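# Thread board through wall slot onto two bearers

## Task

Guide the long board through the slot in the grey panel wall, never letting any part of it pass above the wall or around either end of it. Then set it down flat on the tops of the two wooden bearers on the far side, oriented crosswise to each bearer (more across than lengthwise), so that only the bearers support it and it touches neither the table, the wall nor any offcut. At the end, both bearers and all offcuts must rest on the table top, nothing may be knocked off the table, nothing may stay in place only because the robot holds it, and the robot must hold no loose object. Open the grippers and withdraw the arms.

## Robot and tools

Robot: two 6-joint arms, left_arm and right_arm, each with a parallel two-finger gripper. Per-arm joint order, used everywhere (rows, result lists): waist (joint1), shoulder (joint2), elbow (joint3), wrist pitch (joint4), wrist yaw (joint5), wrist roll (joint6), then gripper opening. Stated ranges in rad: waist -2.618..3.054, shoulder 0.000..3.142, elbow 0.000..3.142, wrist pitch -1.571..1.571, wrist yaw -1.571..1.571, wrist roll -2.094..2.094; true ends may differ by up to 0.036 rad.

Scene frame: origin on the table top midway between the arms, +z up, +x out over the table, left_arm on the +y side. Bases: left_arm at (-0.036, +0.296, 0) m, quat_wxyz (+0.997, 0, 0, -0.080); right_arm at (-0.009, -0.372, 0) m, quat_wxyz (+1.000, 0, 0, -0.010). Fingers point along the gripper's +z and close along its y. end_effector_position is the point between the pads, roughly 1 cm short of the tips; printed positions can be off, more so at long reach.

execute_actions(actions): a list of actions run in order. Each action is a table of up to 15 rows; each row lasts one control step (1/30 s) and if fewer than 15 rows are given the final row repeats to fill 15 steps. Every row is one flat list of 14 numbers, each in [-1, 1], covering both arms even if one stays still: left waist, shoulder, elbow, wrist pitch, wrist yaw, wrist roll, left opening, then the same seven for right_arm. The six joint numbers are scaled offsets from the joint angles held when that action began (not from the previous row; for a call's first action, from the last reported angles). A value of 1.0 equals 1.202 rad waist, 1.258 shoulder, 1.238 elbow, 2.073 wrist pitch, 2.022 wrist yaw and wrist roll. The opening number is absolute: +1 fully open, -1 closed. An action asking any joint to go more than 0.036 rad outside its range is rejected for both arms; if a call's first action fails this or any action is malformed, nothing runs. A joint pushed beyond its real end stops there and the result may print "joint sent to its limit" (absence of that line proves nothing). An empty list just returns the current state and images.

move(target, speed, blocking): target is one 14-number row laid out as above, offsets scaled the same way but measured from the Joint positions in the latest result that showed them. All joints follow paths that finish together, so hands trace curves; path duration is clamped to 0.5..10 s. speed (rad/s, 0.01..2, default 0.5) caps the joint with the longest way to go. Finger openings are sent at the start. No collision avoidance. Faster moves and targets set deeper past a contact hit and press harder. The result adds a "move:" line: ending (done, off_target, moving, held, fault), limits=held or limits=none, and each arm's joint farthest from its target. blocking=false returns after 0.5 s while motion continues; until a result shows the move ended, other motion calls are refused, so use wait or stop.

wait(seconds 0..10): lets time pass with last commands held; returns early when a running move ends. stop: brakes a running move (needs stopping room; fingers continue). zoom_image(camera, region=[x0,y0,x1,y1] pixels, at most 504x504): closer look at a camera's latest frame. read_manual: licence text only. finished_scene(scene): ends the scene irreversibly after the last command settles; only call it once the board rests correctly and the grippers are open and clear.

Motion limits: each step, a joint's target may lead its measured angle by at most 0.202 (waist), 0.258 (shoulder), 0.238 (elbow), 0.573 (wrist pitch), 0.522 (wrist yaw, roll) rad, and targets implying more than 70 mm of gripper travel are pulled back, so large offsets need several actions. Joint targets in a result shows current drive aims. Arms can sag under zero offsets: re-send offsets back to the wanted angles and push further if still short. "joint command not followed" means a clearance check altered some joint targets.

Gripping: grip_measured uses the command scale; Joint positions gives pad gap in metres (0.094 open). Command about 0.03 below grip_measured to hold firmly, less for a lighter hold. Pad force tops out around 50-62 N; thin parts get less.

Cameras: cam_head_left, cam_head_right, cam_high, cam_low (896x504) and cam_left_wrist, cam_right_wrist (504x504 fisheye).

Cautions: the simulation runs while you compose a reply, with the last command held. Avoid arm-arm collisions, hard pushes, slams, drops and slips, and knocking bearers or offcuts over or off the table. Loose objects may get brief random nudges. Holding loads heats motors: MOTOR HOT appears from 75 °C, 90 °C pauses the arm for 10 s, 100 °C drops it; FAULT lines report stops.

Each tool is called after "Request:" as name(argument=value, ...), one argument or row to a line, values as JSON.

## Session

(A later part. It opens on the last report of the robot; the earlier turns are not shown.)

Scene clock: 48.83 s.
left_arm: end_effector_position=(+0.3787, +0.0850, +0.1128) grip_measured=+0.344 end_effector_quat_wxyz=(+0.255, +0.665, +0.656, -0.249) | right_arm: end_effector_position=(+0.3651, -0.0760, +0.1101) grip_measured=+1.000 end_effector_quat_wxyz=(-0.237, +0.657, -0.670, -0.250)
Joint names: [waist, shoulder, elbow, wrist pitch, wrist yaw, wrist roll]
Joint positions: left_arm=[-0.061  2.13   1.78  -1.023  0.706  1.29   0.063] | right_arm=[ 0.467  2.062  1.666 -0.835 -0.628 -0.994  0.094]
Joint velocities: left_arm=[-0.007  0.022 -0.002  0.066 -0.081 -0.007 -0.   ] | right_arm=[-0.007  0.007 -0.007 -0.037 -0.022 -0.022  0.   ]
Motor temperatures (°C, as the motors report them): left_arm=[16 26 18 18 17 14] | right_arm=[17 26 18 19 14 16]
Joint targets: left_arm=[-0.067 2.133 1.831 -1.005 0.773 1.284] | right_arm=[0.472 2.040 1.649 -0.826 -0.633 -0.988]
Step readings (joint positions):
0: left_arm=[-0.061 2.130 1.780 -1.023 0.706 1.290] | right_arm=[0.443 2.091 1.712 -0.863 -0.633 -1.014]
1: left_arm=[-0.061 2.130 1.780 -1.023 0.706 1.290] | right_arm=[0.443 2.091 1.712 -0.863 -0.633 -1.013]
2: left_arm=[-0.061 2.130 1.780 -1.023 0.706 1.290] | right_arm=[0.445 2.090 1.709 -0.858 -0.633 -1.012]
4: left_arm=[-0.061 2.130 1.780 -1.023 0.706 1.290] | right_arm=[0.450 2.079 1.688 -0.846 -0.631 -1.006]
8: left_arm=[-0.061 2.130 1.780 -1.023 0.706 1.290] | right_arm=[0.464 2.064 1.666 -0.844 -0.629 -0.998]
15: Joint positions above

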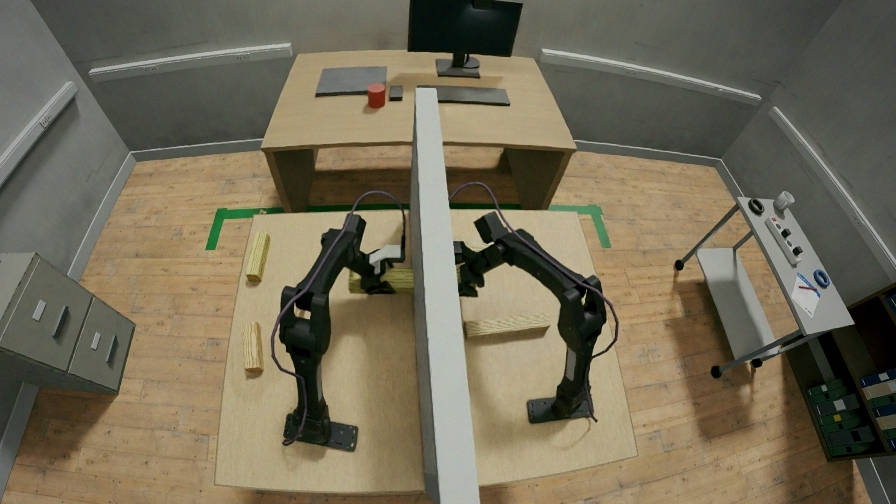

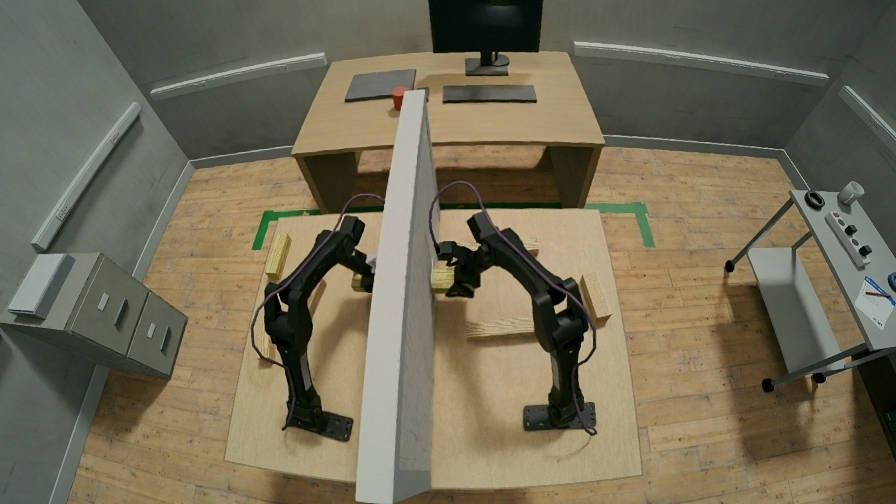

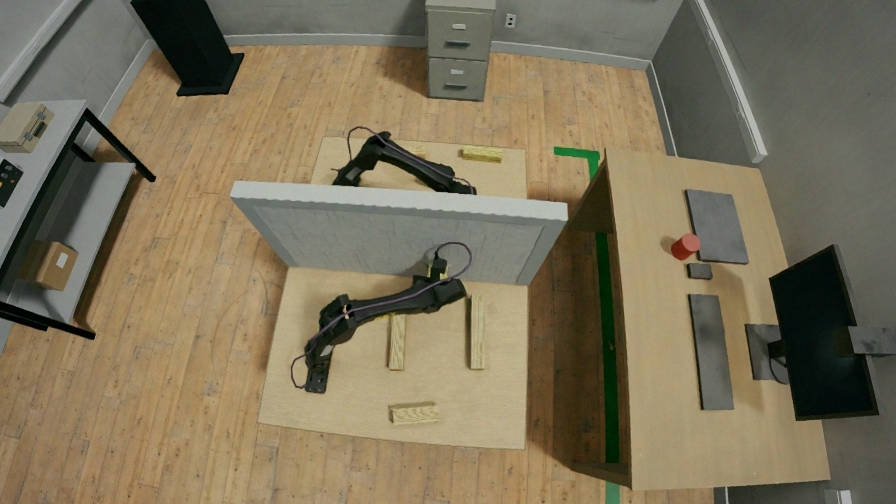

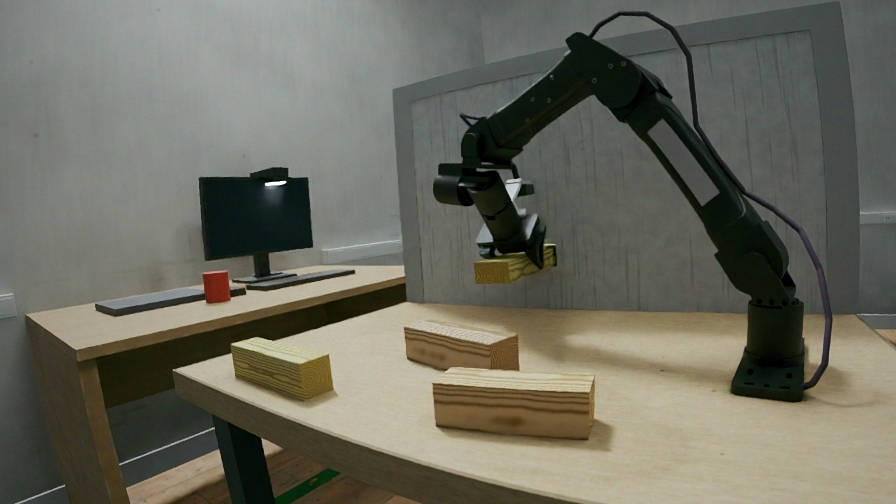

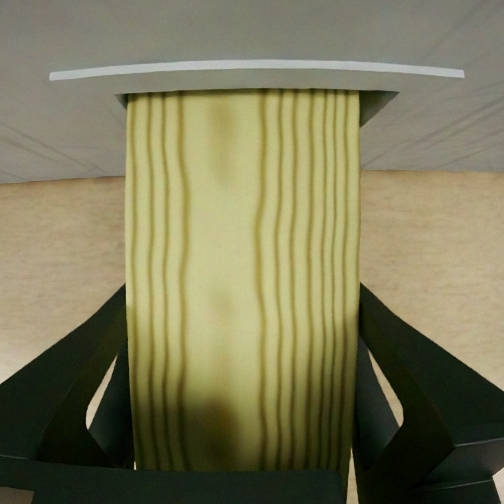

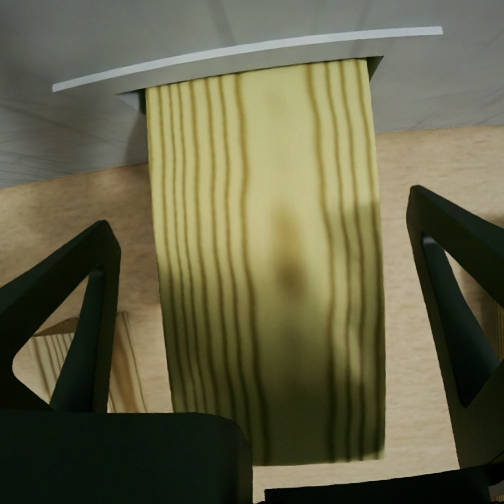

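Request:
execute_actions(
  actions=[
    [[-0.005,0.0024,0.0412,0.0087,0.0331,-0.003,-0.3, 0.004,-0.0175,-0.0137,0.0043,-0.0025,0.003,-0.3]],
    [[-0.005,0.0024,0.0412,0.0087,0.0331,-0.003,-0.3, 0.004,-0.0175,-0.0137,0.0043,-0.0025,0.003,-0.3]],
  ],
)

Scene clock: 50.10 s.
left_arm: end_effector_position=(+0.3782, +0.0847, +0.1127) grip_measured=+0.344 end_effector_quat_wxyz=(+0.255, +0.667, +0.655, -0.249) | right_arm: end_effector_position=(+0.3668, -0.0762, +0.1099) grip_measured=+0.346 end_effector_quat_wxyz=(-0.239, +0.657, -0.672, -0.246)
Joint names: [waist, shoulder, elbow, wrist pitch, wrist yaw, wrist roll]
Joint positions: left_arm=[-0.062  2.13   1.78  -1.025  0.706  1.295  0.063] | right_arm=[ 0.467  2.062  1.666 -0.829 -0.622 -0.991  0.063]
Joint velocities: left_arm=[-0.002  0.002  0.007 -0.051  0.007  0.007  0.001] | right_arm=[-0.007 -0.017  0.012  0.066 -0.022  0.007 -0.   ]
Motor temperatures (°C, as the motors report them): left_arm=[16 25 18 18 17 14] | right_arm=[17 26 18 19 14 16]
Joint targets: left_arm=[-0.068 2.133 1.831 -1.007 0.773 1.289] | right_arm=[0.472 2.040 1.649 -0.821 -0.627 -0.985]
Step readings (joint positions; steps 1 to 15: 1st action; 16 to 30: 2nd action):
0: left_arm=[-0.061 2.130 1.780 -1.023 0.706 1.290] | right_arm=[0.467 2.062 1.666 -0.834 -0.628 -0.993]
1: left_arm=[-0.061 2.130 1.780 -1.023 0.706 1.290] | right_arm=[0.467 2.062 1.666 -0.834 -0.628 -0.993]
2: left_arm=[-0.061 2.130 1.780 -1.023 0.706 1.290] | right_arm=[0.467 2.062 1.666 -0.834 -0.628 -0.993]
4: left_arm=[-0.062 2.130 1.780 -1.025 0.706 1.295] | right_arm=[0.467 2.062 1.666 -0.829 -0.622 -0.991]
8: left_arm=[-0.062 2.130 1.780 -1.025 0.706 1.295] | right_arm=[0.467 2.062 1.666 -0.829 -0.622 -0.991]
15: left_arm=[-0.062 2.130 1.780 -1.025 0.706 1.295] | right_arm=[0.467 2.062 1.666 -0.829 -0.622 -0.991]
16: left_arm=[-0.062 2.130 1.780 -1.025 0.706 1.295] | right_arm=[0.467 2.062 1.666 -0.829 -0.622 -0.991]
17: left_arm=[-0.062 2.130 1.780 -1.025 0.706 1.295] | right_arm=[0.467 2.062 1.666 -0.829 -0.622 -0.991]
19: left_arm=[-0.062 2.130 1.780 -1.025 0.706 1.295] | right_arm=[0.467 2.062 1.666 -0.829 -0.622 -0.991]
23: left_arm=[-0.062 2.130 1.780 -1.025 0.706 1.295] | right_arm=[0.467 2.062 1.666 -0.829 -0.622 -0.991]
30: Joint positions above

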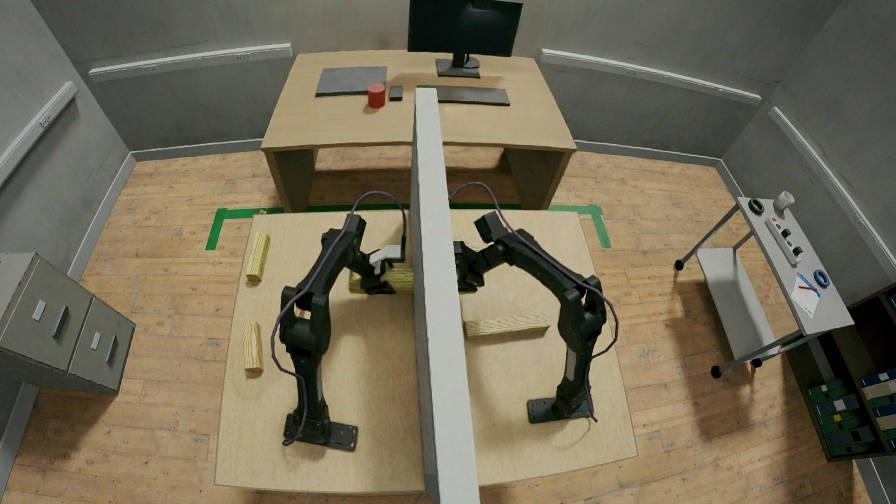

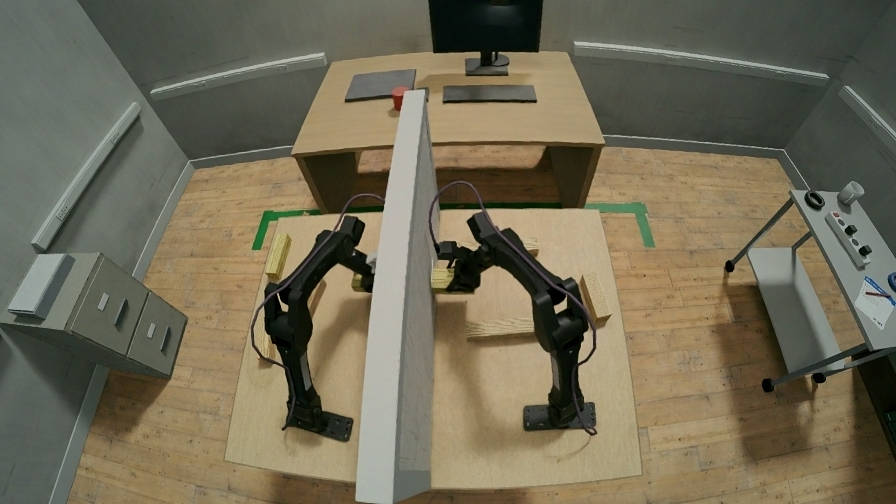

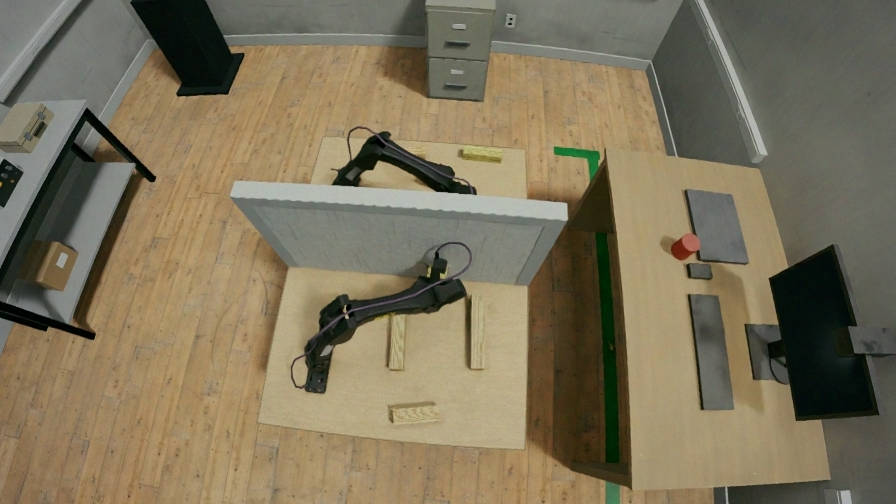

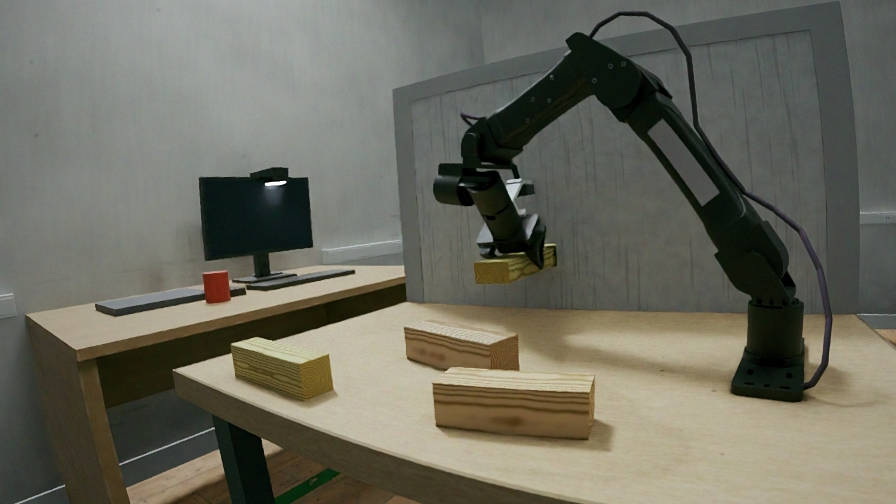

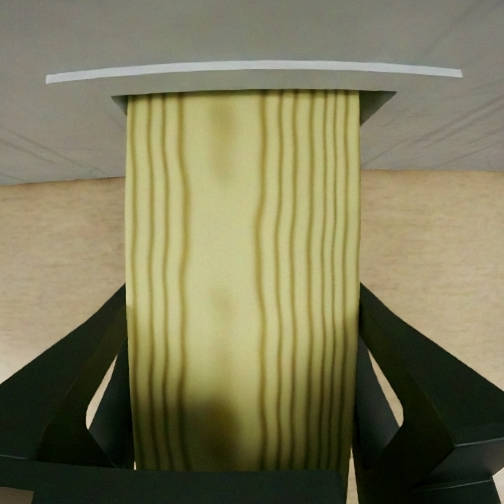

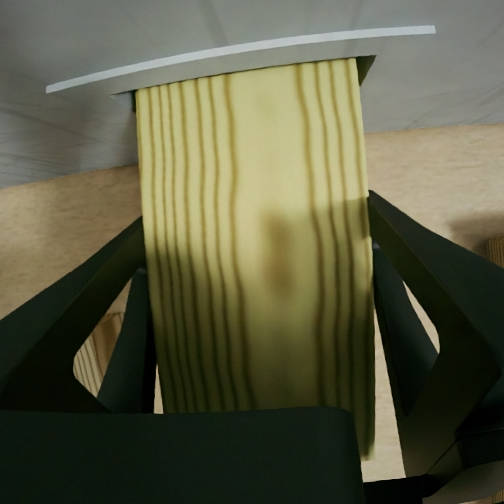

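Request:
execute_actions(
  actions=[
    [[-0.005,0.0024,0.0412,0.0087,0.030,-0.003,1.0, 0.004,-0.02,0.0,0.008,-0.02,0.003,-0.3],[-0.005,0.0,0.035,0.007,0.022,-0.003,1.0, 0.004,-0.024,0.01,0.012,-0.035,0.003,-0.3],[-0.005,-0.005,0.03,0.006,0.015,-0.003,1.0, 0.004,-0.026,0.02,0.0145,-0.0445,0.003,-0.3]],
  ],
)

Scene clock: 50.83 s.
left_arm: end_effector_position=(+0.3809, +0.0829, +0.1161) grip_measured=+1.000 end_effector_quat_wxyz=(+0.262, +0.667, +0.651, -0.249) | right_arm: end_effector_position=(+0.3668, -0.0752, +0.1114) grip_measured=+0.346 end_effector_quat_wxyz=(-0.241, +0.657, -0.670, -0.248)
Joint names: [waist, shoulder, elbow, wrist pitch, wrist yaw, wrist roll]
Joint positions: left_arm=[-0.062  2.13   1.787 -1.017  0.714  1.294  0.094] | right_arm=[ 0.467  2.06   1.666 -0.827 -0.628 -0.99   0.063]
Joint velocities: left_arm=[ 0.027 -0.007 -0.017  0.066 -0.007 -0.022  0.   ] | right_arm=[-0.007 -0.012 -0.002 -0.022  0.022 -0.037  0.001]
Motor temperatures (°C, as the motors report them): left_arm=[16 25 18 18 17 14] | right_arm=[17 26 18 19 14 16]
Joint targets: left_arm=[-0.068 2.124 1.817 -1.013 0.736 1.289] | right_arm=[0.472 2.029 1.691 -0.799 -0.712 -0.985]
Step readings (joint positions):
0: left_arm=[-0.062 2.130 1.780 -1.025 0.706 1.295] | right_arm=[0.467 2.062 1.666 -0.829 -0.622 -0.991]
1: left_arm=[-0.062 2.130 1.780 -1.025 0.709 1.295] | right_arm=[0.467 2.062 1.666 -0.829 -0.623 -0.991]
2: left_arm=[-0.062 2.130 1.783 -1.024 0.713 1.295] | right_arm=[0.467 2.061 1.666 -0.828 -0.625 -0.991]
4: left_arm=[-0.062 2.130 1.787 -1.020 0.714 1.294] | right_arm=[0.467 2.060 1.666 -0.827 -0.627 -0.991]
8: left_arm=[-0.062 2.130 1.787 -1.018 0.714 1.294] | right_arm=[0.467 2.060 1.666 -0.827 -0.628 -0.990]
15: Joint positions above

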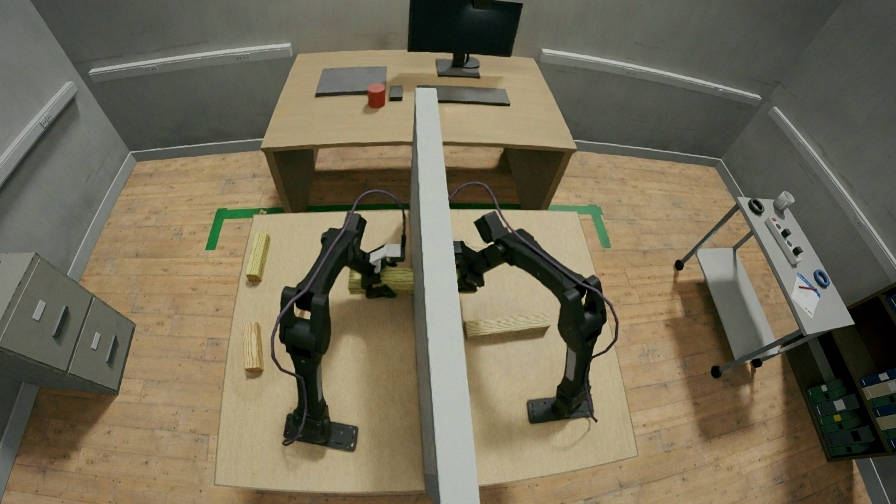

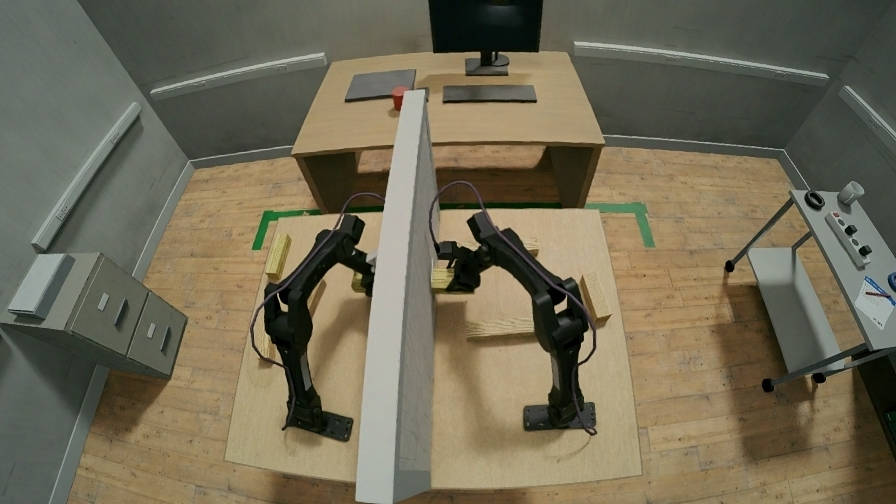

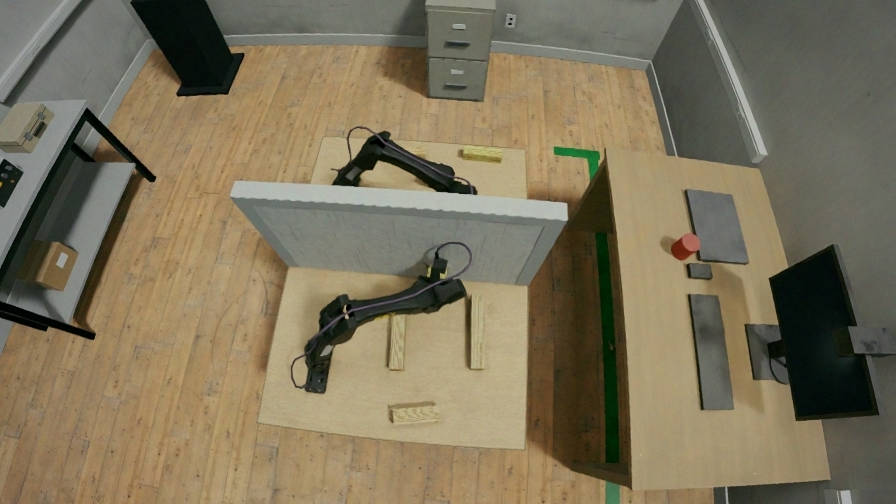

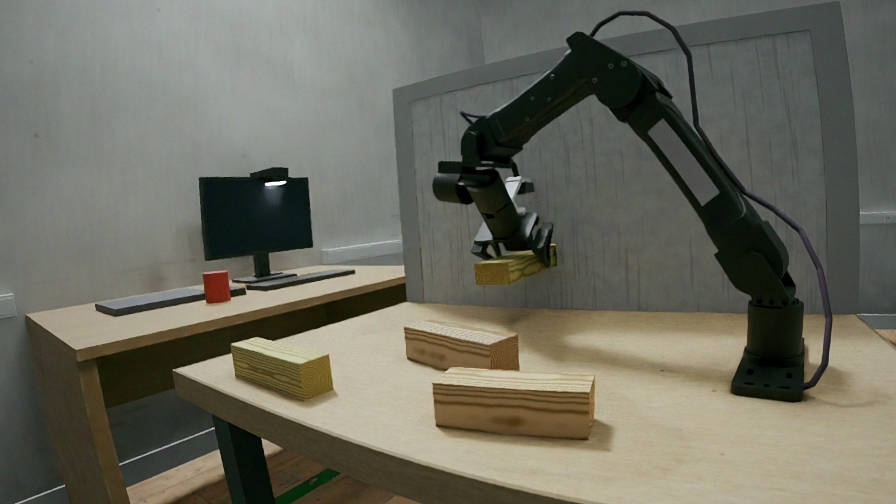

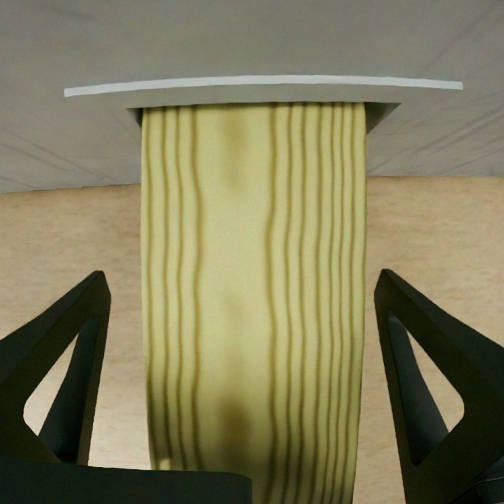

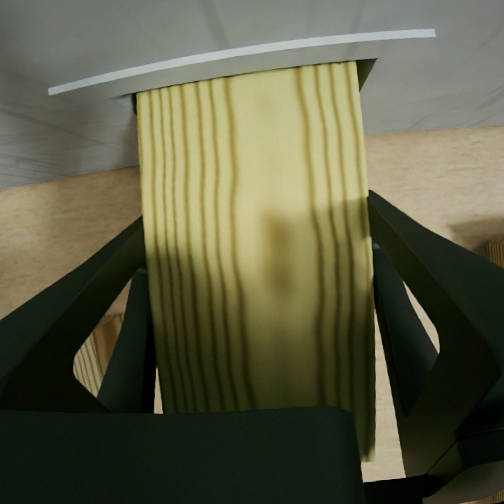

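Request:
execute_actions(
  actions=[
    [[-0.005,-0.037,0.024,0.002,0.011,-0.003,1.0,-0.0217,-0.0367,-0.0173,0.0066,-0.0488,-0.0153,-0.3],[-0.005,-0.037,0.024,0.002,0.011,-0.003,1.0,-0.0217,-0.0367,-0.0173,0.0066,-0.0488,-0.0153,-0.3],[-0.005,-0.037,0.024,0.002,0.011,-0.003,1.0,-0.0217,-0.0367,-0.0173,0.0066,-0.0488,-0.0153,-0.3],[-0.005,-0.050,0.024,0.002,0.011,-0.003,1.0,-0.0309,-0.0416,-0.0241,0.0040,-0.0506,-0.0217,-0.3],[-0.005,-0.050,0.024,0.002,0.011,-0.003,1.0,-0.0309,-0.0416,-0.0241,0.0040,-0.0506,-0.0217,-0.3],[-0.005,-0.050,0.024,0.002,0.011,-0.003,1.0,-0.0309,-0.0416,-0.0241,0.0040,-0.0506,-0.0217,-0.3],[-0.005,-0.062,0.024,0.002,0.011,-0.003,1.0,-0.0401,-0.0466,-0.0310,0.0014,-0.0524,-0.0281,-0.3],[-0.005,-0.062,0.024,0.002,0.011,-0.003,1.0,-0.0401,-0.0466,-0.0310,0.0014,-0.0524,-0.0281,-0.3],[-0.005,-0.062,0.024,0.002,0.011,-0.003,1.0,-0.0401,-0.0466,-0.0310,0.0014,-0.0524,-0.0281,-0.3],[-0.005,-0.075,0.024,0.002,0.011,-0.003,1.0,-0.0493,-0.0515,-0.0378,-0.0012,-0.0542,-0.0345,-0.3],[-0.005,-0.075,0.024,0.002,0.011,-0.003,1.0,-0.0493,-0.0515,-0.0378,-0.0012,-0.0542,-0.0345,-0.3],[-0.005,-0.075,0.024,0.002,0.011,-0.003,1.0,-0.0493,-0.0515,-0.0378,-0.0012,-0.0542,-0.0345,-0.3],[-0.005,-0.088,0.024,0.002,0.011,-0.003,1.0,-0.0585,-0.0564,-0.0446,-0.0038,-0.0560,-0.0409,-0.3]],
    [[-0.005,-0.037,0.024,0.002,0.011,-0.003,1.0,-0.0222,-0.0356,-0.0156,0.0025,-0.0487,-0.0158,-0.3],[-0.005,-0.037,0.024,0.002,0.011,-0.003,1.0,-0.0222,-0.0356,-0.0156,0.0025,-0.0487,-0.0158,-0.3],[-0.005,-0.037,0.024,0.002,0.011,-0.003,1.0,-0.0222,-0.0356,-0.0156,0.0025,-0.0487,-0.0158,-0.3],[-0.005,-0.050,0.024,0.002,0.011,-0.003,1.0,-0.0318,-0.0395,-0.0208,-0.0009,-0.0504,-0.0227,-0.3],[-0.005,-0.050,0.024,0.002,0.011,-0.003,1.0,-0.0318,-0.0395,-0.0208,-0.0009,-0.0504,-0.0227,-0.3],[-0.005,-0.050,0.024,0.002,0.011,-0.003,1.0,-0.0318,-0.0395,-0.0208,-0.0009,-0.0504,-0.0227,-0.3],[-0.005,-0.062,0.024,0.002,0.011,-0.003,1.0,-0.0415,-0.0433,-0.0259,-0.0042,-0.0520,-0.0296,-0.3],[-0.005,-0.062,0.024,0.002,0.011,-0.003,1.0,-0.0415,-0.0433,-0.0259,-0.0042,-0.0520,-0.0296,-0.3],[-0.005,-0.062,0.024,0.002,0.011,-0.003,1.0,-0.0415,-0.0433,-0.0259,-0.0042,-0.0520,-0.0296,-0.3],[-0.005,-0.075,0.024,0.002,0.011,-0.003,1.0,-0.0511,-0.0472,-0.0311,-0.0076,-0.0537,-0.0365,-0.3],[-0.005,-0.075,0.024,0.002,0.011,-0.003,1.0,-0.0511,-0.0472,-0.0311,-0.0076,-0.0537,-0.0365,-0.3],[-0.005,-0.075,0.024,0.002,0.011,-0.003,1.0,-0.0511,-0.0472,-0.0311,-0.0076,-0.0537,-0.0365,-0.3],[-0.005,-0.088,0.024,0.002,0.011,-0.003,1.0,-0.0608,-0.0510,-0.0362,-0.0109,-0.0554,-0.0434,-0.3]],
    [[-0.005,-0.037,0.024,0.002,0.011,-0.003,1.0,-0.0225,-0.0346,-0.0140,-0.0001,-0.0485,-0.0163,-0.3],[-0.005,-0.037,0.024,0.002,0.011,-0.003,1.0,-0.0225,-0.0346,-0.0140,-0.0001,-0.0485,-0.0163,-0.3],[-0.005,-0.037,0.024,0.002,0.011,-0.003,1.0,-0.0225,-0.0346,-0.0140,-0.0001,-0.0485,-0.0163,-0.3],[-0.005,-0.050,0.024,0.002,0.011,-0.003,1.0,-0.0326,-0.0374,-0.0176,-0.0041,-0.0500,-0.0236,-0.3],[-0.005,-0.050,0.024,0.002,0.011,-0.003,1.0,-0.0326,-0.0374,-0.0176,-0.0041,-0.0500,-0.0236,-0.3],[-0.005,-0.050,0.024,0.002,0.011,-0.003,1.0,-0.0326,-0.0374,-0.0176,-0.0041,-0.0500,-0.0236,-0.3],[-0.005,-0.062,0.024,0.002,0.011,-0.003,1.0,-0.0426,-0.0401,-0.0211,-0.0082,-0.0514,-0.0310,-0.3],[-0.005,-0.062,0.024,0.002,0.011,-0.003,1.0,-0.0426,-0.0401,-0.0211,-0.0082,-0.0514,-0.0310,-0.3],[-0.005,-0.062,0.024,0.002,0.011,-0.003,1.0,-0.0426,-0.0401,-0.0211,-0.0082,-0.0514,-0.0310,-0.3],[-0.005,-0.075,0.024,0.002,0.011,-0.003,1.0,-0.0527,-0.0429,-0.0247,-0.0122,-0.0529,-0.0383,-0.3],[-0.005,-0.075,0.024,0.002,0.011,-0.003,1.0,-0.0527,-0.0429,-0.0247,-0.0122,-0.0529,-0.0383,-0.3],[-0.005,-0.075,0.024,0.002,0.011,-0.003,1.0,-0.0527,-0.0429,-0.0247,-0.0122,-0.0529,-0.0383,-0.3],[-0.005,-0.088,0.024,0.002,0.011,-0.003,1.0,-0.0627,-0.0457,-0.0282,-0.0162,-0.0544,-0.0457,-0.3]],
  ],
)

Scene clock: 55.37 s.
left_arm: end_effector_position=(+0.3712, +0.0850, +0.2199) grip_measured=+1.000 end_effector_quat_wxyz=(+0.357, +0.685, +0.608, -0.184) | right_arm: end_effector_position=(+0.3658, -0.1473, +0.1101) grip_measured=+0.346 end_effector_quat_wxyz=(-0.248, +0.653, -0.667, -0.259)
Joint names: [waist, shoulder, elbow, wrist pitch, wrist yaw, wrist roll]
Joint positions: left_arm=[-0.062  1.891  1.787 -1.007  0.715  1.293  0.094] | right_arm=[ 0.291  1.989  1.553 -0.907 -0.704 -1.195  0.063]
Joint velocities: left_arm=[-0.012 -0.159 -0.017 -0.051  0.007  0.095  0.   ] | right_arm=[-0.095 -0.032 -0.032 -0.051  0.051 -0.125 -0.001]
Motor temperatures (°C, as the motors report them): left_arm=[16 26 19 18 17 14] | right_arm=[17 27 18 19 15 16]
Joint targets: left_arm=[-0.068 1.859 1.817 -1.007 0.737 1.287] | right_arm=[0.276 1.949 1.547 -0.905 -0.792 -1.214]
Step readings (joint positions; steps 1 to 15: 1st action; 16 to 30: 2nd action; 31 to 45: 3rd action):
0: left_arm=[-0.062 2.130 1.787 -1.017 0.714 1.294] | right_arm=[0.467 2.060 1.666 -0.827 -0.628 -0.990]
1: left_arm=[-0.062 2.129 1.787 -1.017 0.714 1.294] | right_arm=[0.465 2.059 1.664 -0.826 -0.631 -0.993]
2: left_arm=[-0.062 2.126 1.787 -1.017 0.714 1.294] | right_arm=[0.463 2.057 1.660 -0.826 -0.634 -0.998]
4: left_arm=[-0.062 2.117 1.787 -1.016 0.714 1.294] | right_arm=[0.455 2.053 1.651 -0.827 -0.642 -1.007]
8: left_arm=[-0.062 2.090 1.787 -1.016 0.714 1.294] | right_arm=[0.437 2.045 1.638 -0.833 -0.651 -1.025]
15: left_arm=[-0.062 2.049 1.787 -1.014 0.715 1.294] | right_arm=[0.410 2.030 1.619 -0.844 -0.658 -1.054]
16: left_arm=[-0.062 2.044 1.787 -1.014 0.715 1.294] | right_arm=[0.406 2.028 1.615 -0.845 -0.660 -1.059]
17: left_arm=[-0.062 2.039 1.787 -1.014 0.715 1.293] | right_arm=[0.402 2.026 1.612 -0.846 -0.662 -1.063]
19: left_arm=[-0.062 2.029 1.787 -1.013 0.715 1.293] | right_arm=[0.394 2.024 1.605 -0.849 -0.668 -1.072]
23: left_arm=[-0.062 2.007 1.787 -1.012 0.715 1.293] | right_arm=[0.378 2.018 1.596 -0.856 -0.676 -1.090]
30: left_arm=[-0.062 1.970 1.787 -1.011 0.715 1.293] | right_arm=[0.351 2.007 1.581 -0.871 -0.682 -1.121]
31: left_arm=[-0.062 1.964 1.787 -1.010 0.715 1.293] | right_arm=[0.347 2.005 1.579 -0.872 -0.684 -1.126]
32: left_arm=[-0.062 1.959 1.787 -1.010 0.715 1.293] | right_arm=[0.342 2.004 1.575 -0.874 -0.686 -1.131]
34: left_arm=[-0.062 1.948 1.787 -1.009 0.715 1.293] | right_arm=[0.334 2.001 1.571 -0.878 -0.691 -1.140]
38: left_arm=[-0.062 1.928 1.787 -1.008 0.715 1.293] | right_arm=[0.318 1.997 1.564 -0.887 -0.697 -1.160]
45: Joint positions above

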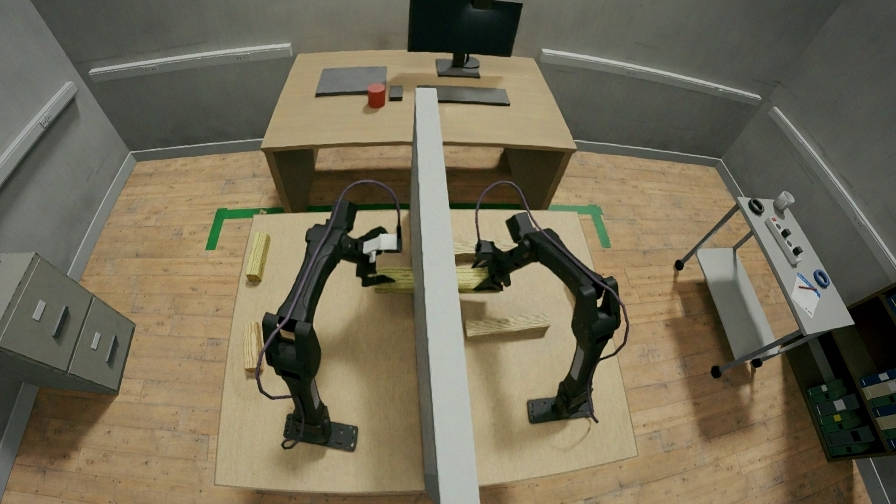

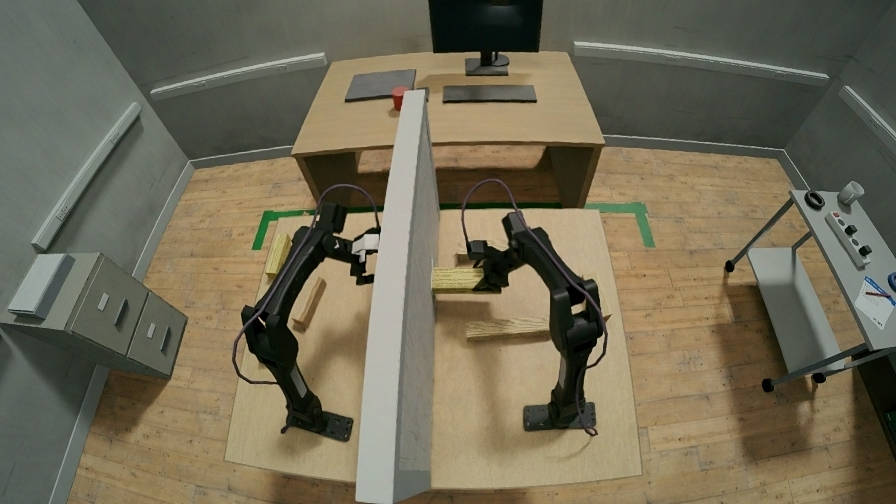

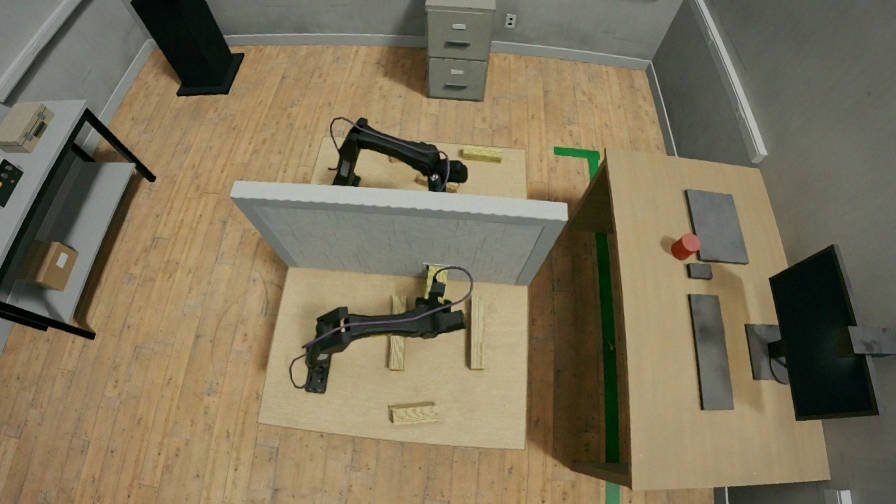

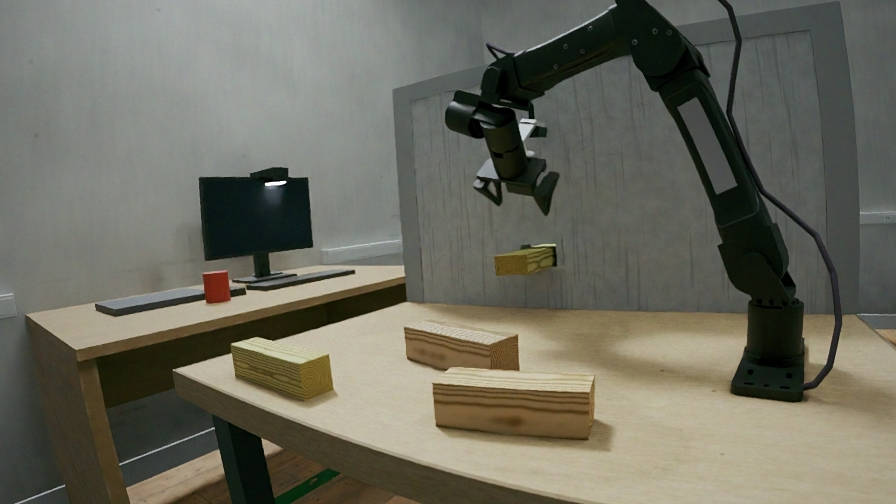

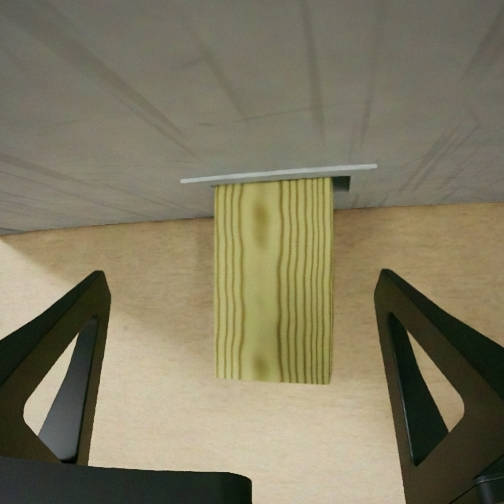

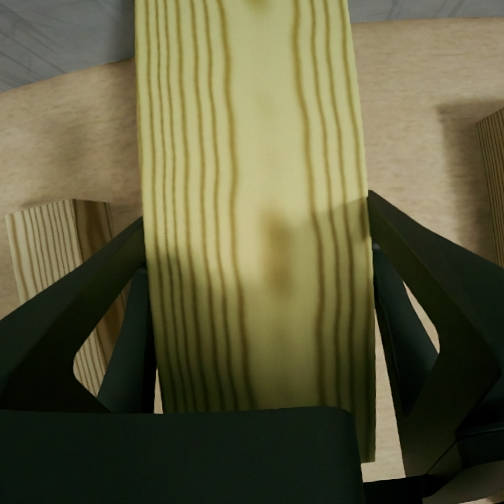

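Request:
execute_actions(
  actions=[
    [[-0.005,-0.024,0.024,0.0,0.011,-0.003,1.0,-0.0225,-0.0337,0.0162,-0.0073,-0.0386,-0.0176,-0.3],[-0.005,-0.024,0.024,0.0,0.011,-0.003,1.0,-0.0225,-0.0337,0.0162,-0.0073,-0.0386,-0.0176,-0.3],[-0.005,-0.024,0.024,0.0,0.011,-0.003,1.0,-0.0225,-0.0337,0.0162,-0.0073,-0.0386,-0.0176,-0.3],[-0.005,-0.024,0.024,0.0,0.011,-0.003,1.0,-0.0326,-0.0356,0.0162,-0.0136,-0.0386,-0.0257,-0.3],[-0.005,-0.024,0.024,0.0,0.011,-0.003,1.0,-0.0326,-0.0356,0.0162,-0.0136,-0.0386,-0.0257,-0.3],[-0.005,-0.024,0.024,0.0,0.011,-0.003,1.0,-0.0326,-0.0356,0.0162,-0.0136,-0.0386,-0.0257,-0.3],[-0.005,-0.024,0.024,0.0,0.011,-0.003,1.0,-0.0426,-0.0375,0.0162,-0.0200,-0.0386,-0.0339,-0.3],[-0.005,-0.024,0.024,0.0,0.011,-0.003,1.0,-0.0426,-0.0375,0.0162,-0.0200,-0.0386,-0.0339,-0.3],[-0.005,-0.024,0.024,0.0,0.011,-0.003,1.0,-0.0426,-0.0375,0.0162,-0.0200,-0.0386,-0.0339,-0.3],[-0.005,-0.024,0.024,0.0,0.011,-0.003,1.0,-0.0527,-0.0394,0.0162,-0.0263,-0.0386,-0.0420,-0.3],[-0.005,-0.024,0.024,0.0,0.011,-0.003,1.0,-0.0527,-0.0394,0.0162,-0.0263,-0.0386,-0.0420,-0.3],[-0.005,-0.024,0.024,0.0,0.011,-0.003,1.0,-0.0527,-0.0394,0.0162,-0.0263,-0.0386,-0.0420,-0.3],[-0.005,-0.024,0.024,0.0,0.011,-0.003,1.0,-0.0627,-0.0413,0.0162,-0.0326,-0.0386,-0.0502,-0.3]],
    [[-0.004,-0.02,0.024,0.0,0.011,-0.003,1.0,-0.0232,-0.0284,0.0162,-0.0083,-0.0386,-0.0176,-0.3],[-0.004,-0.02,0.024,0.0,0.011,-0.003,1.0,-0.0232,-0.0284,0.0162,-0.0083,-0.0386,-0.0176,-0.3],[-0.004,-0.02,0.024,0.0,0.011,-0.003,1.0,-0.0232,-0.0284,0.0162,-0.0083,-0.0386,-0.0176,-0.3],[-0.004,-0.02,0.024,0.0,0.011,-0.003,1.0,-0.0339,-0.0290,0.0162,-0.0137,-0.0386,-0.0257,-0.3],[-0.004,-0.02,0.024,0.0,0.011,-0.003,1.0,-0.0339,-0.0290,0.0162,-0.0137,-0.0386,-0.0257,-0.3],[-0.004,-0.02,0.024,0.0,0.011,-0.003,1.0,-0.0339,-0.0290,0.0162,-0.0137,-0.0386,-0.0257,-0.3],[-0.004,-0.02,0.024,0.0,0.011,-0.003,1.0,-0.0447,-0.0295,0.0162,-0.0191,-0.0386,-0.0339,-0.3],[-0.004,-0.02,0.024,0.0,0.011,-0.003,1.0,-0.0447,-0.0295,0.0162,-0.0191,-0.0386,-0.0339,-0.3],[-0.004,-0.02,0.024,0.0,0.011,-0.003,1.0,-0.0447,-0.0295,0.0162,-0.0191,-0.0386,-0.0339,-0.3],[-0.004,-0.02,0.024,0.0,0.011,-0.003,1.0,-0.0554,-0.0301,0.0162,-0.0245,-0.0386,-0.0420,-0.3],[-0.004,-0.02,0.024,0.0,0.011,-0.003,1.0,-0.0554,-0.0301,0.0162,-0.0245,-0.0386,-0.0420,-0.3],[-0.004,-0.02,0.024,0.0,0.011,-0.003,1.0,-0.0554,-0.0301,0.0162,-0.0245,-0.0386,-0.0420,-0.3],[-0.004,-0.02,0.024,0.0,0.011,-0.003,1.0,-0.0661,-0.0307,0.0162,-0.0299,-0.0386,-0.0502,-0.3]],
    [[-0.004,-0.02,0.024,0.0,0.011,-0.003,1.0,-0.0234,-0.0154,0.0336,-0.0105,-0.0386,-0.0178,-0.3],[-0.004,-0.02,0.024,0.0,0.011,-0.003,1.0,-0.0234,-0.0154,0.0336,-0.0105,-0.0386,-0.0178,-0.3],[-0.004,-0.02,0.024,0.0,0.011,-0.003,1.0,-0.0234,-0.0154,0.0336,-0.0105,-0.0386,-0.0178,-0.3],[-0.004,-0.02,0.024,0.0,0.011,-0.003,1.0,-0.0343,-0.0149,0.0349,-0.0163,-0.0386,-0.0263,-0.3],[-0.004,-0.02,0.024,0.0,0.011,-0.003,1.0,-0.0343,-0.0149,0.0349,-0.0163,-0.0386,-0.0263,-0.3],[-0.004,-0.02,0.024,0.0,0.011,-0.003,1.0,-0.0343,-0.0149,0.0349,-0.0163,-0.0386,-0.0263,-0.3],[-0.004,-0.02,0.024,0.0,0.011,-0.003,1.0,-0.0453,-0.0143,0.0362,-0.0220,-0.0386,-0.0347,-0.3],[-0.004,-0.02,0.024,0.0,0.011,-0.003,1.0,-0.0453,-0.0143,0.0362,-0.0220,-0.0386,-0.0347,-0.3],[-0.004,-0.02,0.024,0.0,0.011,-0.003,1.0,-0.0453,-0.0143,0.0362,-0.0220,-0.0386,-0.0347,-0.3],[-0.004,-0.02,0.024,0.0,0.011,-0.003,1.0,-0.0562,-0.0138,0.0375,-0.0278,-0.0386,-0.0432,-0.3],[-0.004,-0.02,0.024,0.0,0.011,-0.003,1.0,-0.0562,-0.0138,0.0375,-0.0278,-0.0386,-0.0432,-0.3],[-0.004,-0.02,0.024,0.0,0.011,-0.003,1.0,-0.0562,-0.0138,0.0375,-0.0278,-0.0386,-0.0432,-0.3],[-0.004,-0.02,0.024,0.0,0.011,-0.003,1.0,-0.0671,-0.0133,0.0388,-0.0335,-0.0386,-0.0516,-0.3]],
  ],
)

Scene clock: 58.50 s.
left_arm: end_effector_position=(+0.3701, +0.0851, +0.2245) grip_measured=+1.000 end_effector_quat_wxyz=(+0.362, +0.685, +0.605, -0.182) | right_arm: end_effector_position=(+0.3650, -0.2202, +0.1114) grip_measured=+0.346 end_effector_quat_wxyz=(-0.248, +0.660, -0.662, -0.254)
Joint names: [waist, shoulder, elbow, wrist pitch, wrist yaw, wrist roll]
Joint positions: left_arm=[-0.062  1.88   1.787 -1.007  0.716  1.293  0.094] | right_arm=[ 0.107  1.977  1.552 -1.08  -0.723 -1.456  0.063]
Joint velocities: left_arm=[-0.017  0.002 -0.002 -0.051 -0.037 -0.022  0.   ] | right_arm=[-0.12   0.007 -0.002 -0.154  0.051 -0.125 -0.   ]
Motor temperatures (°C, as the motors report them): left_arm=[16 25 19 18 17 14] | right_arm=[17 28 18 19 15 16]
Joint targets: left_arm=[-0.067 1.855 1.817 -1.007 0.738 1.287] | right_arm=[0.090 1.960 1.600 -1.096 -0.794 -1.472]
Step readings (joint positions; steps 1 to 15: 1st action; 16 to 30: 2nd action; 31 to 45: 3rd action):
0: left_arm=[-0.062 1.880 1.787 -1.007 0.716 1.293] | right_arm=[0.285 1.988 1.552 -0.913 -0.705 -1.206]
1: left_arm=[-0.062 1.880 1.787 -1.007 0.716 1.293] | right_arm=[0.284 1.988 1.552 -0.914 -0.705 -1.208]
2: left_arm=[-0.062 1.880 1.787 -1.007 0.716 1.293] | right_arm=[0.282 1.988 1.552 -0.916 -0.705 -1.212]
4: left_arm=[-0.062 1.880 1.787 -1.007 0.716 1.293] | right_arm=[0.277 1.988 1.552 -0.921 -0.706 -1.220]
8: left_arm=[-0.062 1.880 1.787 -1.007 0.716 1.293] | right_arm=[0.261 1.986 1.552 -0.936 -0.708 -1.242]
15: left_arm=[-0.062 1.880 1.787 -1.007 0.716 1.293] | right_arm=[0.232 1.977 1.552 -0.973 -0.708 -1.279]
16: left_arm=[-0.062 1.880 1.787 -1.007 0.716 1.293] | right_arm=[0.228 1.977 1.552 -0.977 -0.708 -1.286]
17: left_arm=[-0.062 1.880 1.787 -1.007 0.716 1.293] | right_arm=[0.223 1.977 1.552 -0.981 -0.708 -1.291]
19: left_arm=[-0.062 1.880 1.787 -1.007 0.716 1.293] | right_arm=[0.216 1.977 1.552 -0.988 -0.708 -1.303]
23: left_arm=[-0.062 1.880 1.787 -1.007 0.716 1.293] | right_arm=[0.200 1.977 1.552 -1.001 -0.711 -1.327]
30: left_arm=[-0.062 1.880 1.787 -1.007 0.716 1.293] | right_arm=[0.171 1.977 1.552 -1.027 -0.716 -1.368]
31: left_arm=[-0.062 1.880 1.787 -1.007 0.716 1.293] | right_arm=[0.167 1.977 1.552 -1.030 -0.717 -1.374]
32: left_arm=[-0.062 1.880 1.787 -1.007 0.716 1.293] | right_arm=[0.163 1.977 1.552 -1.033 -0.717 -1.381]
34: left_arm=[-0.062 1.880 1.787 -1.007 0.716 1.293] | right_arm=[0.155 1.977 1.552 -1.040 -0.718 -1.392]
38: left_arm=[-0.062 1.880 1.787 -1.007 0.716 1.293] | right_arm=[0.138 1.977 1.552 -1.054 -0.720 -1.416]
45: Joint positions above

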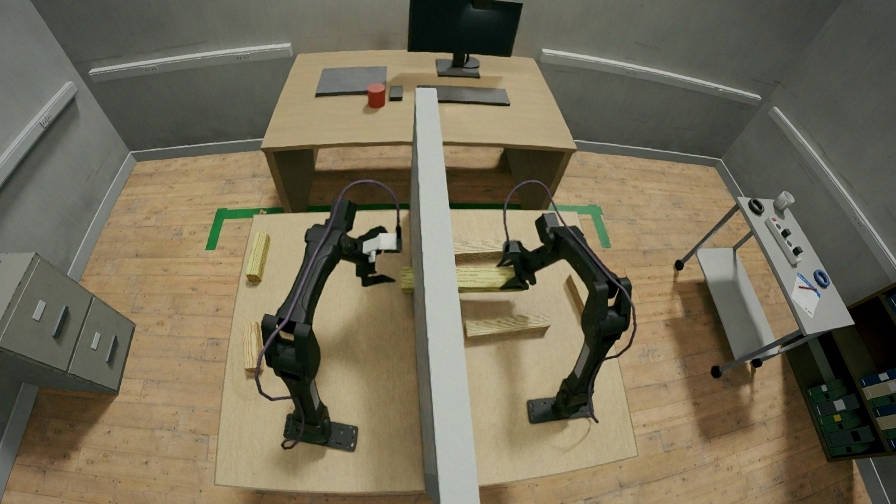

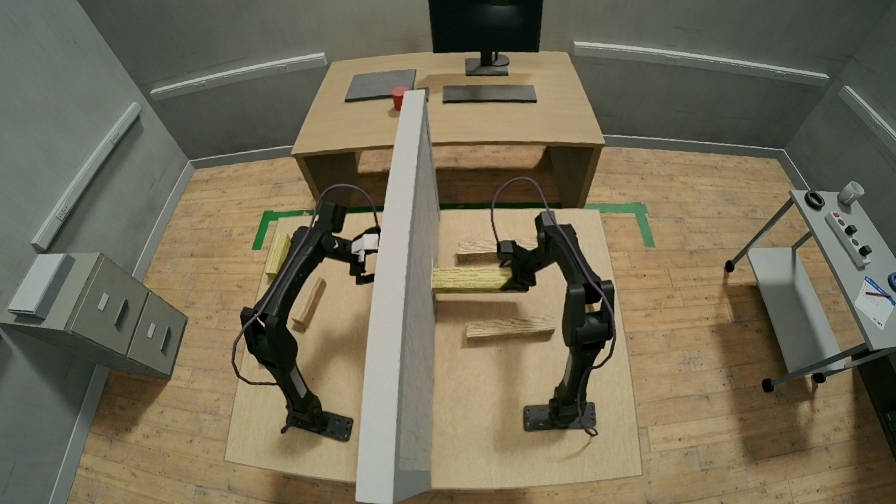

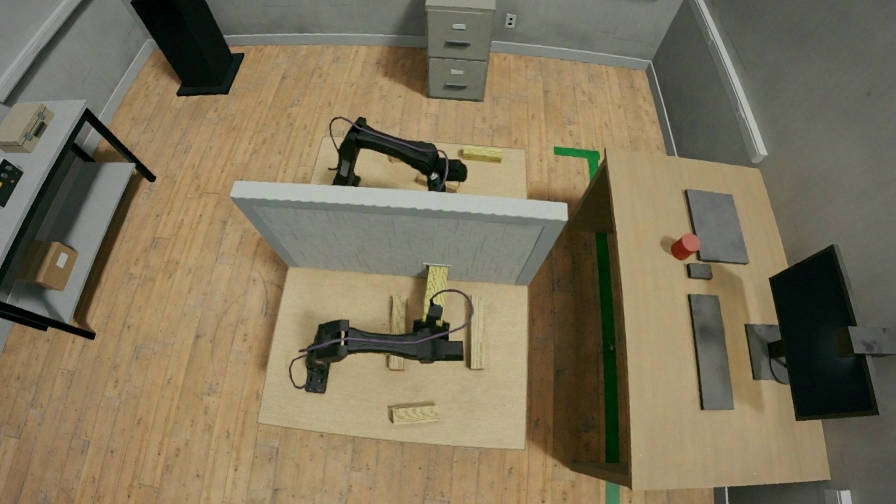

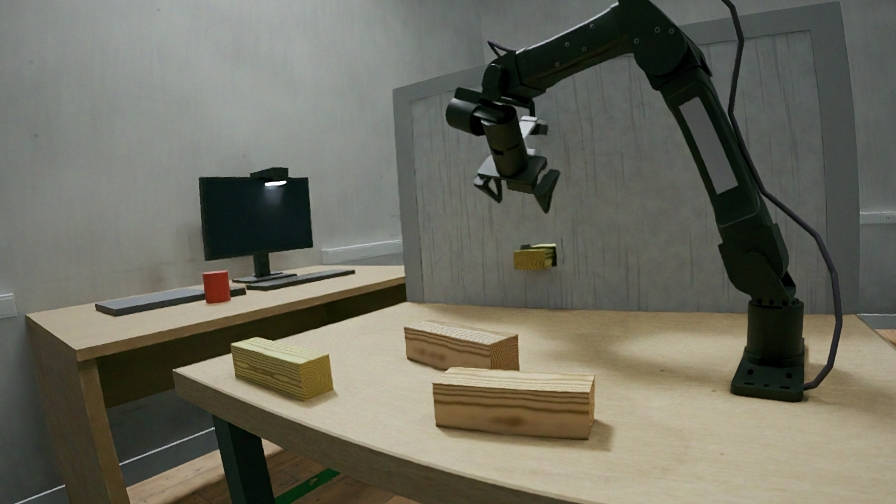

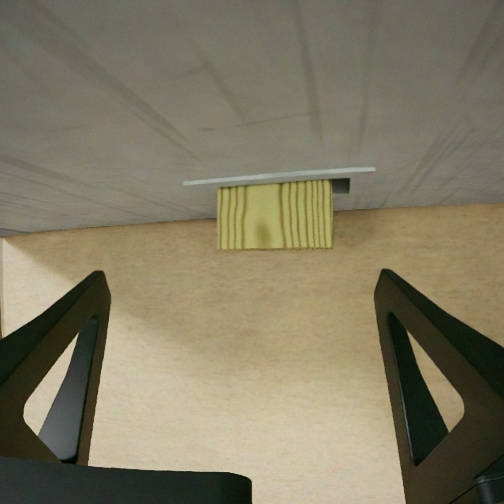

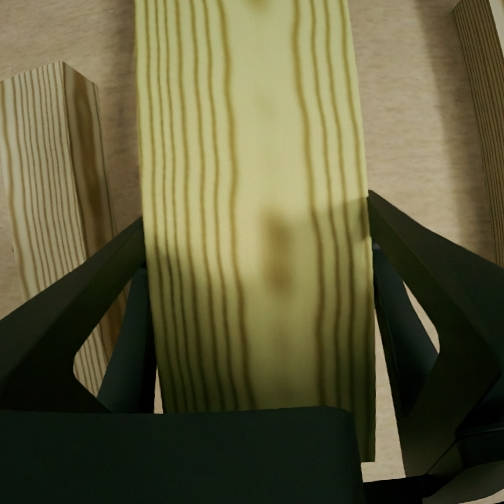

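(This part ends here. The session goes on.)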